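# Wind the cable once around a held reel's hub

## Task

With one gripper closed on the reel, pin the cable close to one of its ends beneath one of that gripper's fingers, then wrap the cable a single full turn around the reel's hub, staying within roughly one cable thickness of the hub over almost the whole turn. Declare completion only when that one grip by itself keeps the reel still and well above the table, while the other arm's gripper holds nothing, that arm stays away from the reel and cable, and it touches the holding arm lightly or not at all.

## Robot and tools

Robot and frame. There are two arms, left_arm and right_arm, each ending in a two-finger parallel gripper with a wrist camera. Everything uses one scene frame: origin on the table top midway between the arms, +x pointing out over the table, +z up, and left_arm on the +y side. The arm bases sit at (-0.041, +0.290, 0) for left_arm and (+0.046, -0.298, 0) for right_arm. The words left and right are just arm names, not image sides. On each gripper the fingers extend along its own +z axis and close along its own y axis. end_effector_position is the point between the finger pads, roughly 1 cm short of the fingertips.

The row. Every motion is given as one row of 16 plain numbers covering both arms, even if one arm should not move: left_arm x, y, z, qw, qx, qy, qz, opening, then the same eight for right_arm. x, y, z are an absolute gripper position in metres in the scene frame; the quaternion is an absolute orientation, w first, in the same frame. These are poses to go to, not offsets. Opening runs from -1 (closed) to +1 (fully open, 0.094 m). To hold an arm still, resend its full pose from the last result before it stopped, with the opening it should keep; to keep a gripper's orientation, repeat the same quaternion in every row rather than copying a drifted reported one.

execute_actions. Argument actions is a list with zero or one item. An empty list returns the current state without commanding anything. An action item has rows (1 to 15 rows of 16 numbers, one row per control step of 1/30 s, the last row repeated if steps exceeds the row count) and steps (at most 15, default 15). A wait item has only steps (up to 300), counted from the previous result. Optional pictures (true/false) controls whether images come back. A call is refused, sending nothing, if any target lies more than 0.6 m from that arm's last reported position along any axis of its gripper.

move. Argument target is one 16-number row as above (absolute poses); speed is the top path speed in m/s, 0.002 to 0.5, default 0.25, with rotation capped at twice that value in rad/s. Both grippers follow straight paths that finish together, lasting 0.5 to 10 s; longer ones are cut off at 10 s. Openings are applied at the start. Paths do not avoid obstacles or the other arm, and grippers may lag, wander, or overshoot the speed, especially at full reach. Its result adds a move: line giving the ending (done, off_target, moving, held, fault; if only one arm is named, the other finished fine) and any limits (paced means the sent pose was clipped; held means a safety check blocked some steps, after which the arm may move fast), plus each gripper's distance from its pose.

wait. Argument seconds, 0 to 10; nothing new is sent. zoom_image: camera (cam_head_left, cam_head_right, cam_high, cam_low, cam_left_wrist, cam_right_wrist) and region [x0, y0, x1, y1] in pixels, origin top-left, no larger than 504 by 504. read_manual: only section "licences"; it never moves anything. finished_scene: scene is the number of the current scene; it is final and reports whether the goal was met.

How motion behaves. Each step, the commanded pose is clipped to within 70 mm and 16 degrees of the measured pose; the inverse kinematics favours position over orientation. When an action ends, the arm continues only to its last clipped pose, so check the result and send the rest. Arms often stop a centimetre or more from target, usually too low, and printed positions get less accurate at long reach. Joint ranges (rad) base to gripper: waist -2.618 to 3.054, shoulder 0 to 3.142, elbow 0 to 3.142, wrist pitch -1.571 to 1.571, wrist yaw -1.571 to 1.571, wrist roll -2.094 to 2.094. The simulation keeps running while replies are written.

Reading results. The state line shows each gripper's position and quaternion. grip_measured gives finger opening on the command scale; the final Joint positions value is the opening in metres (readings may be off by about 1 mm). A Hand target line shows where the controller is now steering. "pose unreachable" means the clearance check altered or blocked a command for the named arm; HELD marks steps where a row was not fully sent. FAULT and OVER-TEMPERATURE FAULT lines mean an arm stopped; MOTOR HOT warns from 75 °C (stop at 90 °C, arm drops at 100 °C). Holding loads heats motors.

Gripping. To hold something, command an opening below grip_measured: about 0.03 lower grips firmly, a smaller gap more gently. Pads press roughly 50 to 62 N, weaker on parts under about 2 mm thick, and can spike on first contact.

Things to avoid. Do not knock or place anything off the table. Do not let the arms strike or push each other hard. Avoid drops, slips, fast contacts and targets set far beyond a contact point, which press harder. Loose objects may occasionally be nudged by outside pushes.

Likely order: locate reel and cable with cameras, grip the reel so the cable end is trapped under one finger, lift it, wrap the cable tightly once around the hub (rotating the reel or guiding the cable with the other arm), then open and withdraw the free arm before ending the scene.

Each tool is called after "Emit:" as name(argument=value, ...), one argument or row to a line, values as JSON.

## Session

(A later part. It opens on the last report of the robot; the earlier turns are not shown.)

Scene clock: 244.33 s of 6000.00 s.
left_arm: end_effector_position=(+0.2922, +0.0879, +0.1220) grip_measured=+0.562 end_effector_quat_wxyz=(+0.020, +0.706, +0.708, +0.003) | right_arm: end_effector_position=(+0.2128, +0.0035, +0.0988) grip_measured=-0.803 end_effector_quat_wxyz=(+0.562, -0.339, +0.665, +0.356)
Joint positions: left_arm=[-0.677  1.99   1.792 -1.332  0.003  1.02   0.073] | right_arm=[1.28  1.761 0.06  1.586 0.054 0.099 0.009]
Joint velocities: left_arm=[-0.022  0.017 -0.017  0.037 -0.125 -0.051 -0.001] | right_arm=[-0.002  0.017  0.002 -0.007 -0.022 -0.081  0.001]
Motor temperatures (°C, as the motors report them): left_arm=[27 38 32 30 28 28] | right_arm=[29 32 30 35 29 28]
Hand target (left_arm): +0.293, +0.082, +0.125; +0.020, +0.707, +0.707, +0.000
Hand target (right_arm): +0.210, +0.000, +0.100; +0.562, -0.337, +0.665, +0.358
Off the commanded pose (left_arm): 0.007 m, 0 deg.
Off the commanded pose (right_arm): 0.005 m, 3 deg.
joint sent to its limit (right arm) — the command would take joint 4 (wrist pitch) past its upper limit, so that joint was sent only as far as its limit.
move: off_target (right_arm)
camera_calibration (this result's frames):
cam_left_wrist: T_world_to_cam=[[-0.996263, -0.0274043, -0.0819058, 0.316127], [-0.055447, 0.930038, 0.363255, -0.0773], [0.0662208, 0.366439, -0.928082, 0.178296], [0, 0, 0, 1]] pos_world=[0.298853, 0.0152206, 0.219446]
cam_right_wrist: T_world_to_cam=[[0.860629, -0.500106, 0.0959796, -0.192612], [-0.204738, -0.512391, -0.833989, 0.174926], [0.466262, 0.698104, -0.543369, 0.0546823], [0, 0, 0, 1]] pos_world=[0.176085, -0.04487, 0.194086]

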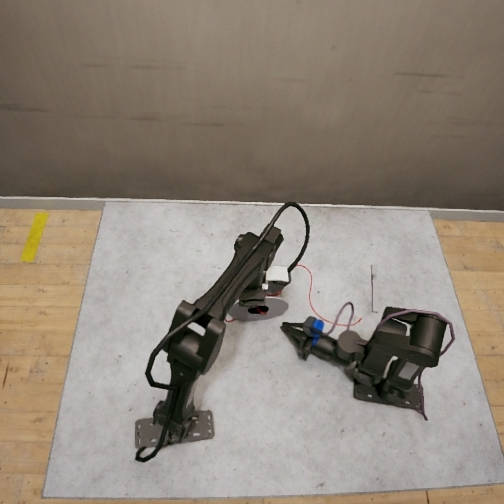

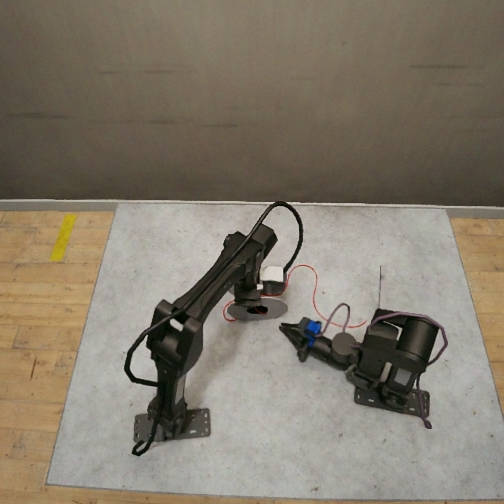

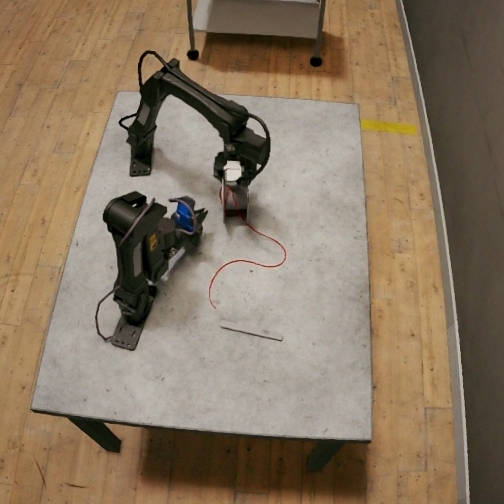

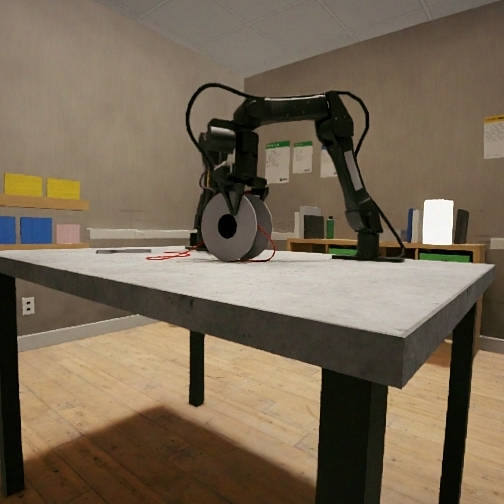

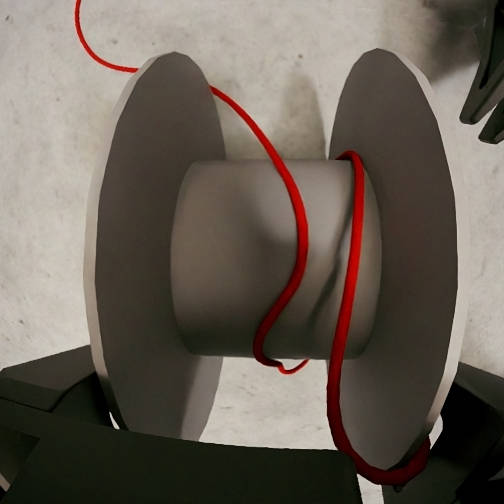

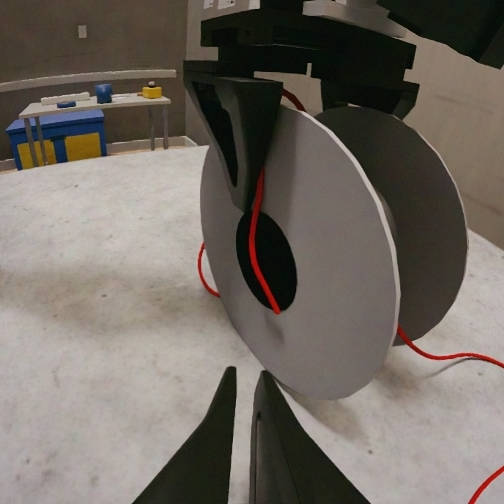

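Emit:
move(
  target=[0.288,0.082,0.125,0.02,0.707,0.707,0,1,0.21,0.0,0.10,0.58,-0.33,0.65,0.37,-0.8],
)

Emit:
move(
  target=[0.286,0.071,0.13,0.02,0.707,0.707,0,1,0.21,0.0,0.10,0.58,-0.33,0.65,0.37,-0.8],
  speed=0.03,
)

Emit:
move(
  target=[0.289,0.071,0.13,0.02,0.707,0.707,0,0.45,0.21,0.0,0.10,0.58,-0.33,0.65,0.37,-0.8],
)

Scene clock: 250.33 s of 6000.00 s.
left_arm: end_effector_position=(+0.2909, +0.0858, +0.1220) grip_measured=+1.000 end_effector_quat_wxyz=(+0.020, +0.706, +0.708, +0.003) | right_arm: end_effector_position=(+0.2128, +0.0035, +0.0988) grip_measured=-0.803 end_effector_quat_wxyz=(+0.562, -0.339, +0.665, +0.356)
Joint positions: left_arm=[-0.683  1.99   1.792 -1.332  0.003  1.014  0.094] | right_arm=[1.28  1.761 0.06  1.586 0.054 0.099 0.009]
Joint velocities: left_arm=[-0.022 -0.002  0.002 -0.022 -0.007  0.037  0.   ] | right_arm=[-0.002  0.002 -0.007  0.051  0.051 -0.007  0.   ]
Motor temperatures (°C, as the motors report them): left_arm=[27 37 33 30 28 28] | right_arm=[29 32 30 35 29 28]
Hand target (left_arm): +0.288, +0.082, +0.125; +0.020, +0.707, +0.707, +0.000
Hand target (right_arm): +0.210, +0.000, +0.100; +0.562, -0.337, +0.665, +0.358
Off the commanded pose (left_arm): 0.006 m, 0 deg.
Off the commanded pose (right_arm): 0.005 m, 3 deg.
joint sent to its limit (right arm) — the command would take joint 4 (wrist pitch) past its upper limit, so that joint was sent only as far as its limit.
move: off_target (right_arm)
camera_calibration (this result's frames):
cam_left_wrist: T_world_to_cam=[[-0.996278, -0.0266436, -0.0819743, 0.31474], [-0.054771, 0.93003, 0.363379, -0.0756325], [0.0665568, 0.366516, -0.928028, 0.179038], [0, 0, 0, 1]] pos_world=[0.29751, 0.013106, 0.219436]
cam_right_wrist: T_world_to_cam=[[0.860629, -0.500106, 0.0959796, -0.192612], [-0.204738, -0.512391, -0.833989, 0.174926], [0.466262, 0.698104, -0.543369, 0.0546823], [0, 0, 0, 1]] pos_world=[0.176085, -0.04487, 0.194086]

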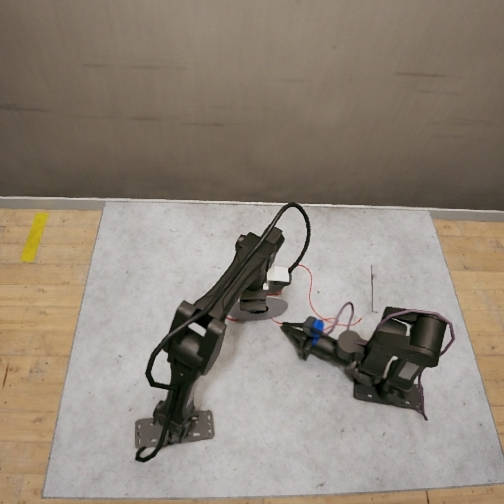

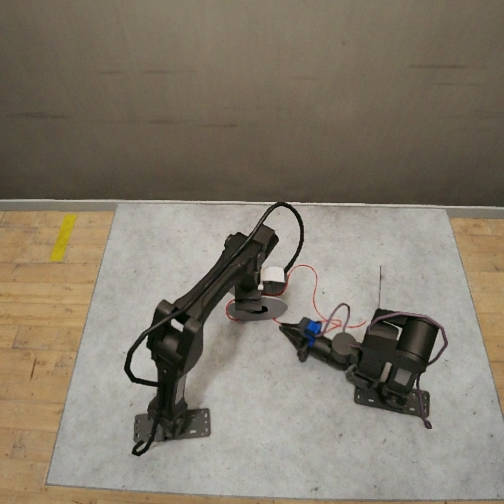

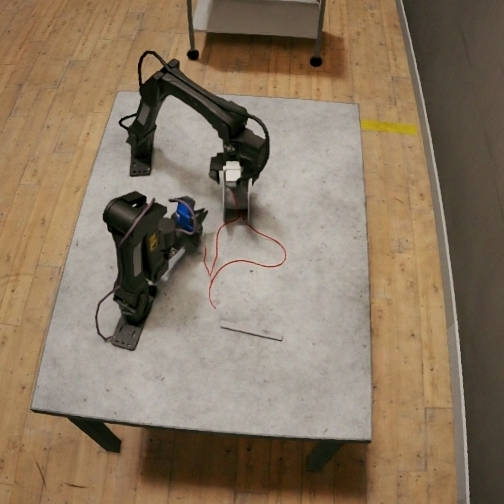

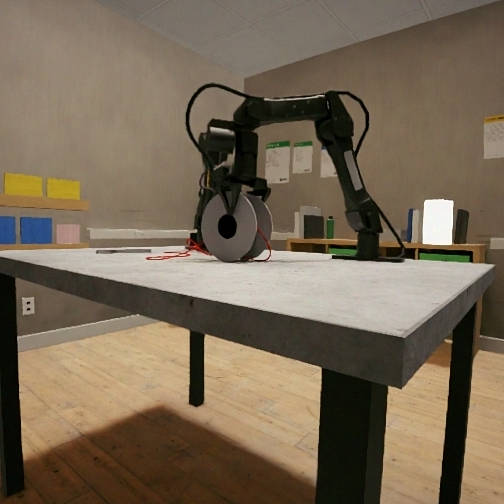

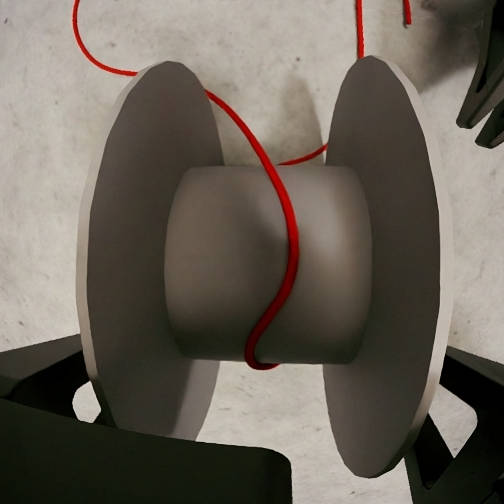

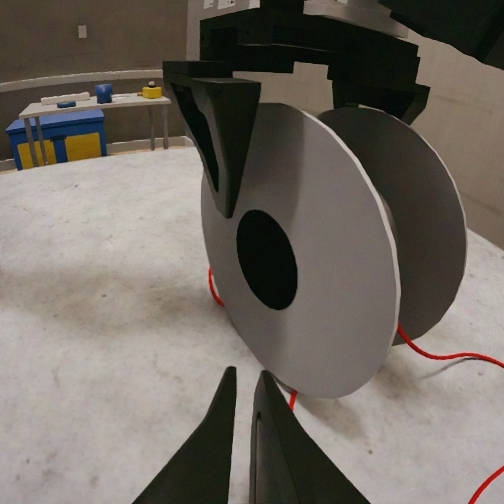

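Scene clock: 251.53 s of 6000.00 s.
left_arm: end_effector_position=(+0.2855, +0.0767, +0.1264) grip_measured=+1.000 end_effector_quat_wxyz=(+0.019, +0.706, +0.708, +0.003) | right_arm: end_effector_position=(+0.2128, +0.0035, +0.0988) grip_measured=-0.803 end_effector_quat_wxyz=(+0.562, -0.339, +0.665, +0.356)
Joint positions: left_arm=[-0.71   1.995  1.816 -1.354  0.003  0.988  0.094] | right_arm=[1.28  1.761 0.06  1.586 0.054 0.099 0.009]
Joint velocities: left_arm=[-0.012  0.007  0.012 -0.051 -0.066  0.007  0.   ] | right_arm=[-0.012 -0.022 -0.002 -0.066  0.037  0.095  0.001]
Motor temperatures (°C, as the motors report them): left_arm=[27 37 33 30 28 28] | right_arm=[29 32 30 35 29 28]
Hand target (left_arm): +0.286, +0.071, +0.130; +0.020, +0.707, +0.707, +0.000
Hand target (right_arm): +0.210, +0.000, +0.100; +0.562, -0.337, +0.665, +0.358
Off the commanded pose (left_arm): 0.007 m, 0 deg.
Off the commanded pose (right_arm): 0.005 m, 3 deg.
joint sent to its limit (right arm) — the command would take joint 4 (wrist pitch) past its upper limit, so that joint was sent only as far as its limit.
move: off_target (right_arm)
camera_calibration (this result's frames):
cam_left_wrist: T_world_to_cam=[[-0.996529, -0.0258146, -0.0791394, 0.309111], [-0.0530022, 0.929852, 0.364097, -0.0697035], [0.0641889, 0.367028, -0.927993, 0.187465], [0, 0, 0, 1]] pos_world=[0.292311, 0.00398844, 0.223808]
cam_right_wrist: T_world_to_cam=[[0.860629, -0.500106, 0.0959796, -0.192612], [-0.204738, -0.512391, -0.833989, 0.174926], [0.466262, 0.698104, -0.543369, 0.0546823], [0, 0, 0, 1]] pos_world=[0.176085, -0.04487, 0.194086]

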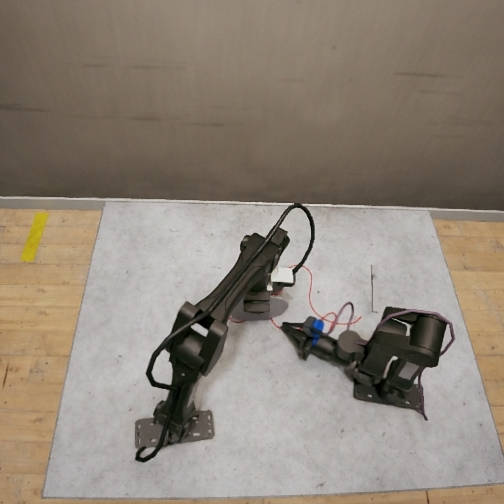

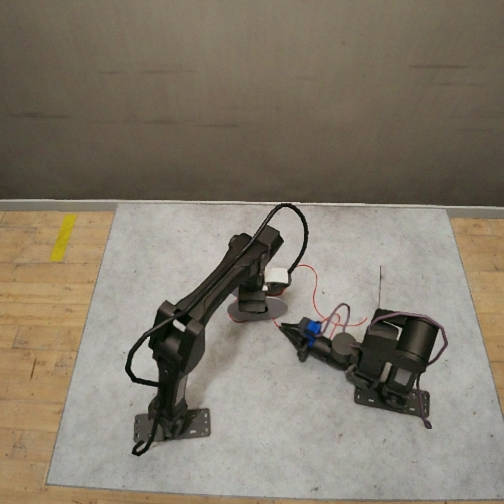

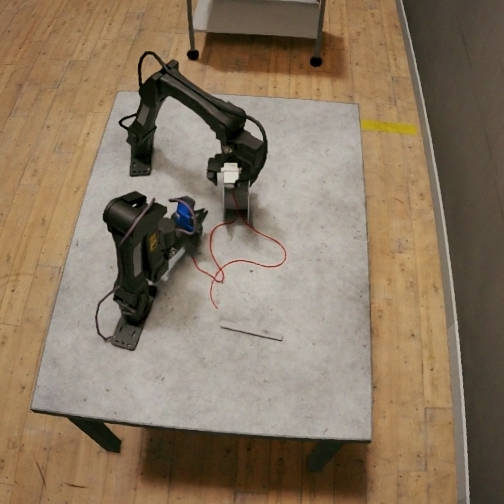

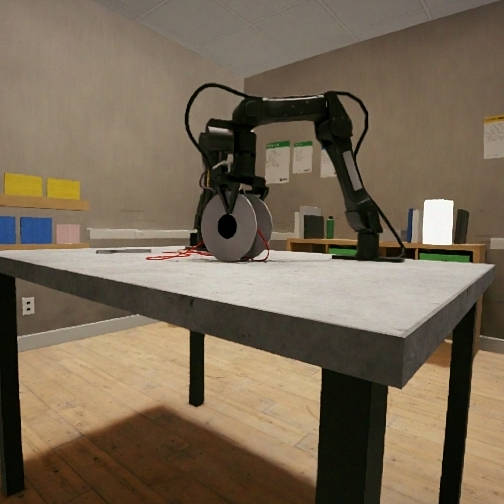

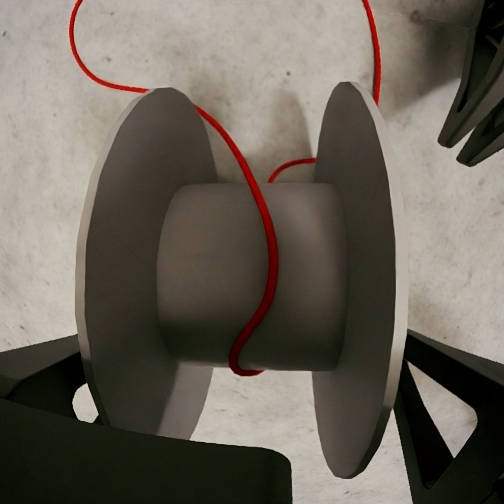

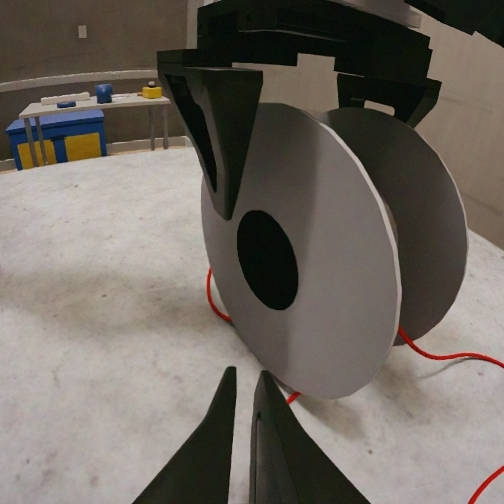

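Scene clock: 252.23 s of 6000.00 s.
left_arm: end_effector_position=(+0.2872, +0.0762, +0.1263) grip_measured=+0.536 end_effector_quat_wxyz=(+0.016, +0.706, +0.708, +0.004) | right_arm: end_effector_position=(+0.2128, +0.0035, +0.0988) grip_measured=-0.803 end_effector_quat_wxyz=(+0.562, -0.339, +0.665, +0.356)
Joint positions: left_arm=[-0.71   2.007  1.833 -1.364 -0.     0.988  0.072] | right_arm=[1.28  1.761 0.06  1.586 0.054 0.099 0.009]
Joint velocities: left_arm=[-0.017  0.007 -0.022 -0.007 -0.037  0.007 -0.   ] | right_arm=[-0.017  0.007 -0.002  0.007  0.051 -0.022 -0.001]
Motor temperatures (°C, as the motors report them): left_arm=[27 37 33 30 28 28] | right_arm=[29 32 30 35 29 28]
Hand target (left_arm): +0.289, +0.071, +0.130; +0.020, +0.707, +0.707, +0.000
Hand target (right_arm): +0.210, +0.000, +0.100; +0.562, -0.337, +0.665, +0.358
Off the commanded pose (left_arm): 0.007 m, 1 deg.
Off the commanded pose (right_arm): 0.005 m, 3 deg.
joint sent to its limit (right arm) — the command would take joint 4 (wrist pitch) past its upper limit, so that joint was sent only as far as its limit.
move: off_target (right_arm)
camera_calibration (this result's frames):
cam_left_wrist: T_world_to_cam=[[-0.99667, -0.0255428, -0.0774334, 0.310622], [-0.0524298, 0.928068, 0.368701, -0.0697372], [0.0624458, 0.371533, -0.926317, 0.187394], [0, 0, 0, 1]] pos_world=[0.294229, 0.00303218, 0.223351]
cam_right_wrist: T_world_to_cam=[[0.860629, -0.500106, 0.0959796, -0.192612], [-0.204738, -0.512391, -0.833989, 0.174926], [0.466262, 0.698104, -0.543369, 0.0546823], [0, 0, 0, 1]] pos_world=[0.176085, -0.04487, 0.194086]

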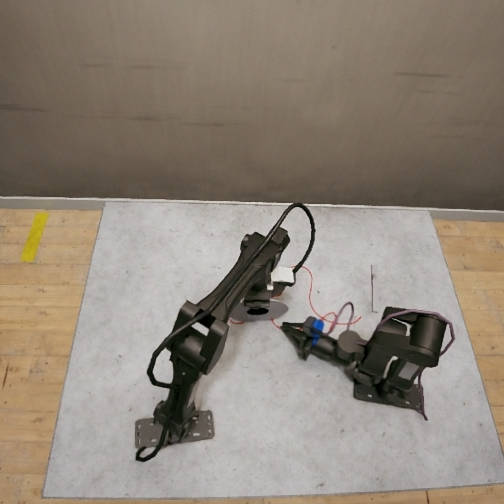

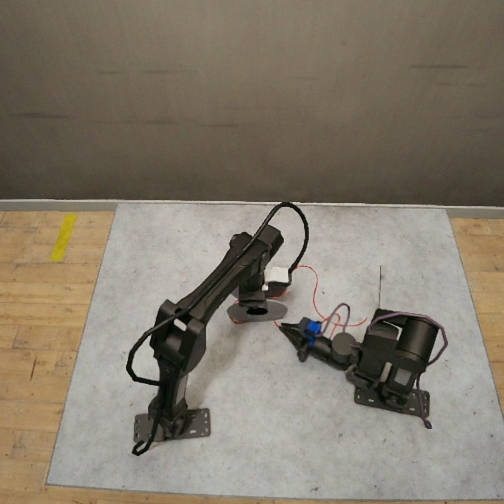

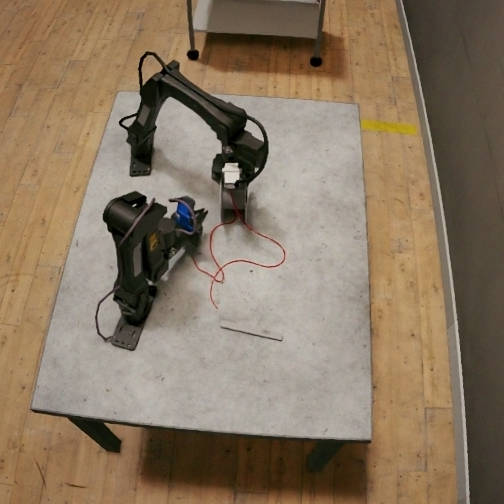

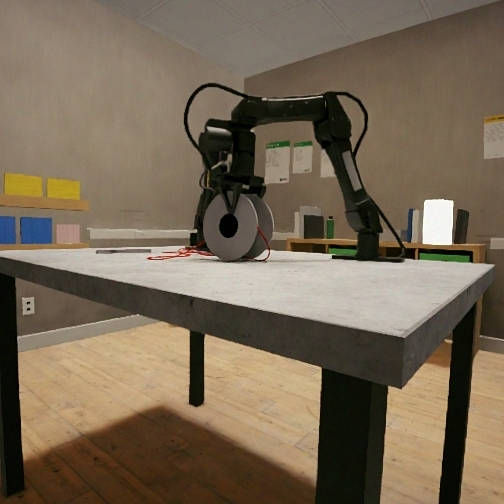

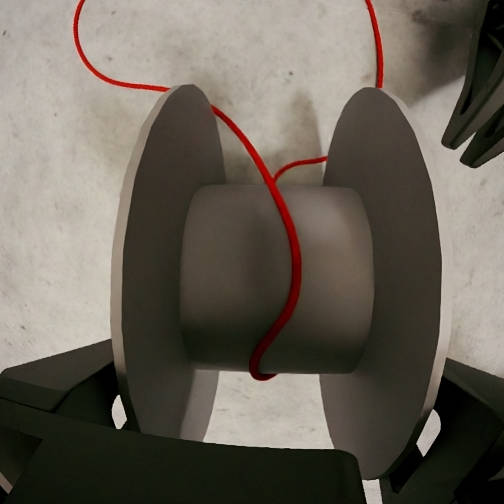

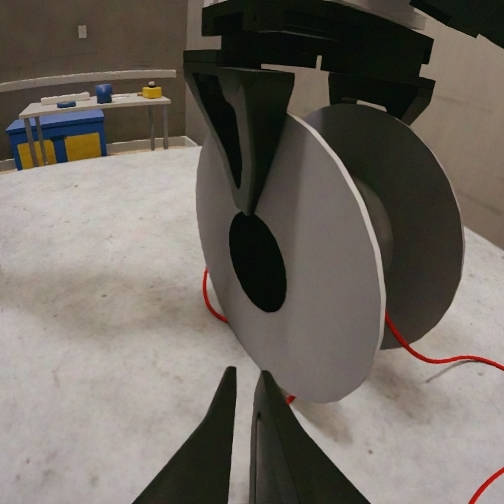

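Emit:
move(
  target=[0.289,0.071,0.13,0.02,0.707,0.707,0,0.45,0.2,-0.1,0.2,0.45,-0.5,0.6,0.4,-0.3],
)

Emit:
move(
  target=[0.289,0.071,0.13,0.02,0.707,0.707,0,0.45,0.22,-0.16,0.13,0,-0.707,0.707,0,-0.3],
)

Scene clock: 257.67 s of 6000.00 s.
left_arm: end_effector_position=(+0.2872, +0.0762, +0.1263) grip_measured=+0.536 end_effector_quat_wxyz=(+0.016, +0.706, +0.708, +0.004) | right_arm: end_effector_position=(+0.2007, -0.1024, +0.1934) grip_measured=-0.303 end_effector_quat_wxyz=(-0.464, +0.511, -0.607, -0.395)
Joint positions: left_arm=[-0.71   2.007  1.833 -1.364 -0.     0.988  0.072] | right_arm=[ 0.383  0.713  0.435 -0.369 -1.13  -0.595  0.033]
Joint velocities: left_arm=[ 0.002  0.002  0.002 -0.037  0.037 -0.007 -0.001] | right_arm=[-0.007  0.007 -0.007 -0.11  -0.022 -0.095 -0.001]
Motor temperatures (°C, as the motors report them): left_arm=[27 37 33 30 28 28] | right_arm=[29 32 30 35 29 28]
Hand target (left_arm): +0.289, +0.071, +0.130; +0.020, +0.707, +0.707, +0.000
Hand target (right_arm): +0.200, -0.101, +0.196; +0.457, -0.514, +0.607, +0.397
Off the commanded pose (left_arm): 0.007 m, 1 deg.
Off the commanded pose (right_arm): 0.007 m, 2 deg.
move: done; limits=paced
camera_calibration (this result's frames):
cam_left_wrist: T_world_to_cam=[[-0.99667, -0.0255428, -0.0774334, 0.310622], [-0.0524298, 0.928068, 0.368701, -0.0697372], [0.0624458, 0.371533, -0.926317, 0.187394], [0, 0, 0, 1]] pos_world=[0.294229, 0.00303218, 0.223351]
cam_right_wrist: T_world_to_cam=[[0.97677, -0.119242, 0.178051, -0.244349], [0.0514738, -0.676, -0.735101, 0.109786], [0.208017, 0.72719, -0.654159, 0.261921], [0, 0, 0, 1]] pos_world=[0.178538, -0.145387, 0.295548]

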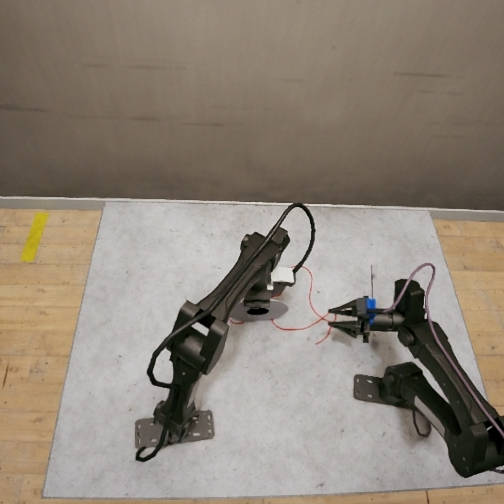

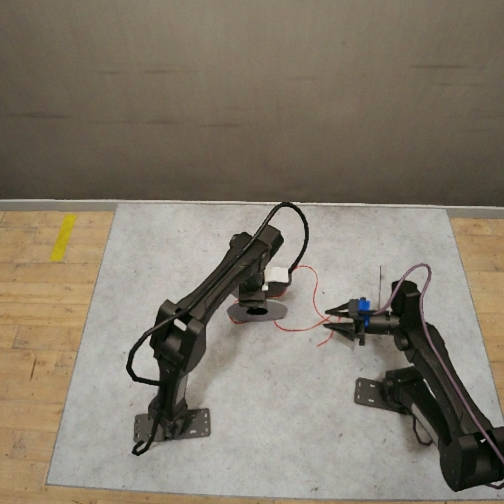

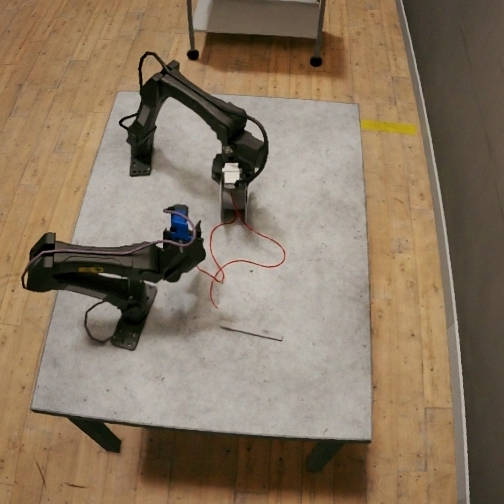

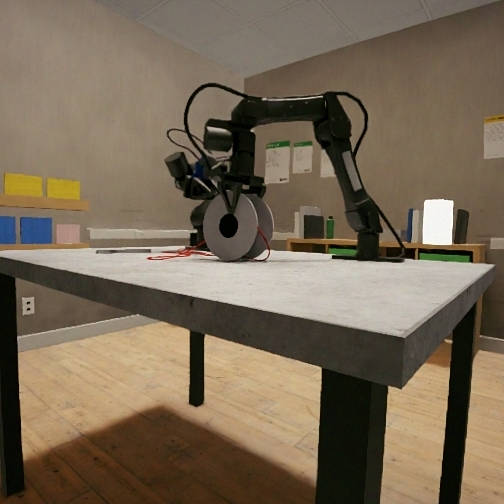

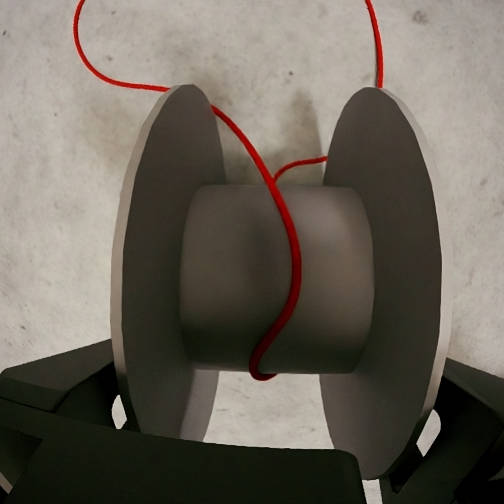

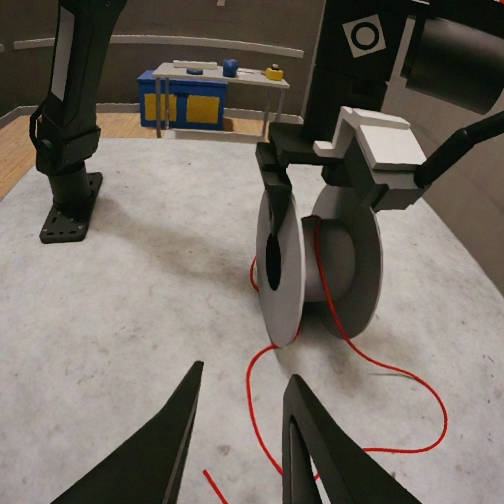

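Scene clock: 260.87 s of 6000.00 s.
left_arm: end_effector_position=(+0.2872, +0.0762, +0.1263) grip_measured=+0.536 end_effector_quat_wxyz=(+0.016, +0.706, +0.708, +0.004) | right_arm: end_effector_position=(+0.2209, -0.1611, +0.1256) grip_measured=-0.303 end_effector_quat_wxyz=(-0.001, +0.711, -0.703, -0.013)
Joint positions: left_arm=[-0.71   2.007  1.833 -1.364 -0.     0.988  0.072] | right_arm=[ 0.829  1.381  1.126 -1.317 -0.026 -0.943  0.033]
Joint velocities: left_arm=[-0.012  0.007 -0.012 -0.022  0.051 -0.022 -0.001] | right_arm=[-0.012  0.022 -0.012  0.007  0.037 -0.066 -0.   ]
Motor temperatures (°C, as the motors report them): left_arm=[27 37 33 30 28 28] | right_arm=[29 32 30 34 29 28]
Hand target (left_arm): +0.289, +0.071, +0.130; +0.020, +0.707, +0.707, +0.000
Hand target (right_arm): +0.222, -0.159, +0.129; +0.001, +0.712, -0.702, -0.010
Off the commanded pose (left_arm): 0.007 m, 1 deg.
Off the commanded pose (right_arm): 0.005 m, 2 deg.
move: done
camera_calibration (this result's frames):
cam_left_wrist: T_world_to_cam=[[-0.99667, -0.0255428, -0.0774334, 0.310622], [-0.0524298, 0.928068, 0.368701, -0.0697372], [0.0624458, 0.371533, -0.926317, 0.187394], [0, 0, 0, 1]] pos_world=[0.294229, 0.00303218, 0.223351]
cam_right_wrist: T_world_to_cam=[[0.979589, 0.200808, -0.00900279, -0.184654], [0.185397, -0.885287, 0.426492, -0.189956], [0.0776731, -0.419456, -0.904447, 0.13157], [0, 0, 0, 1]] pos_world=[0.205883, -0.0758976, 0.19835]

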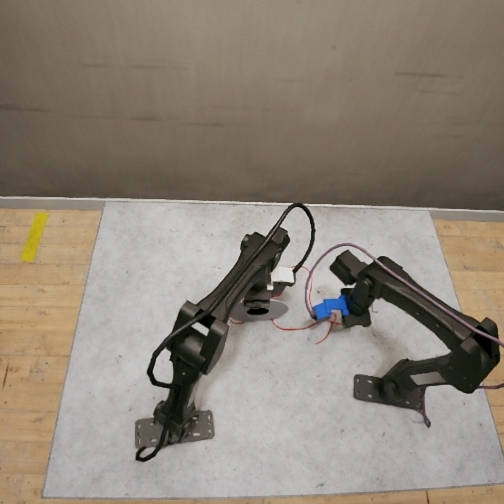

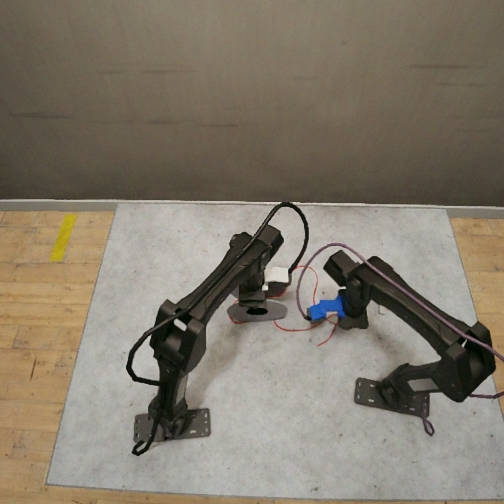

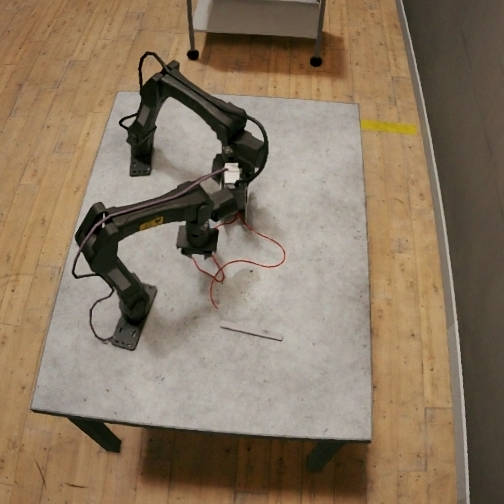

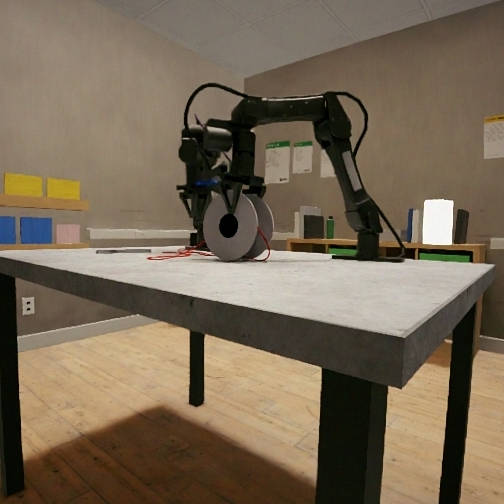

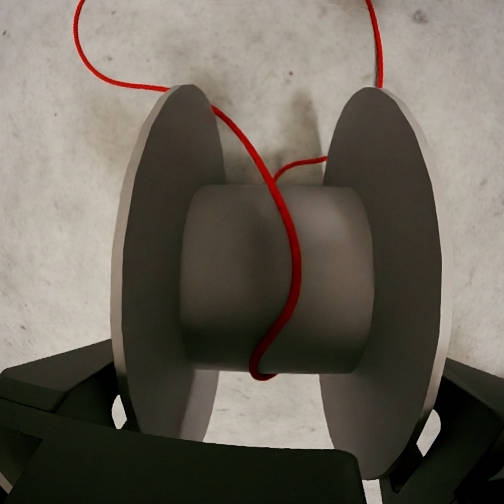

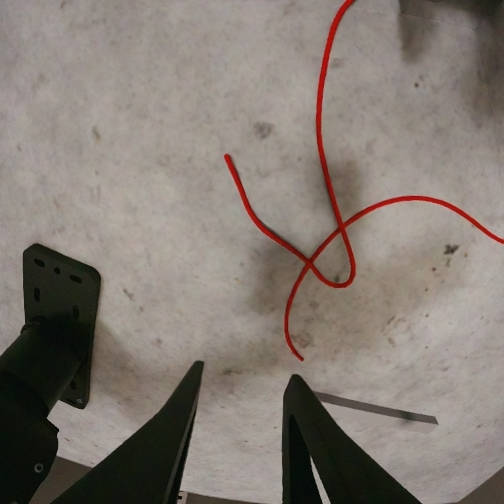

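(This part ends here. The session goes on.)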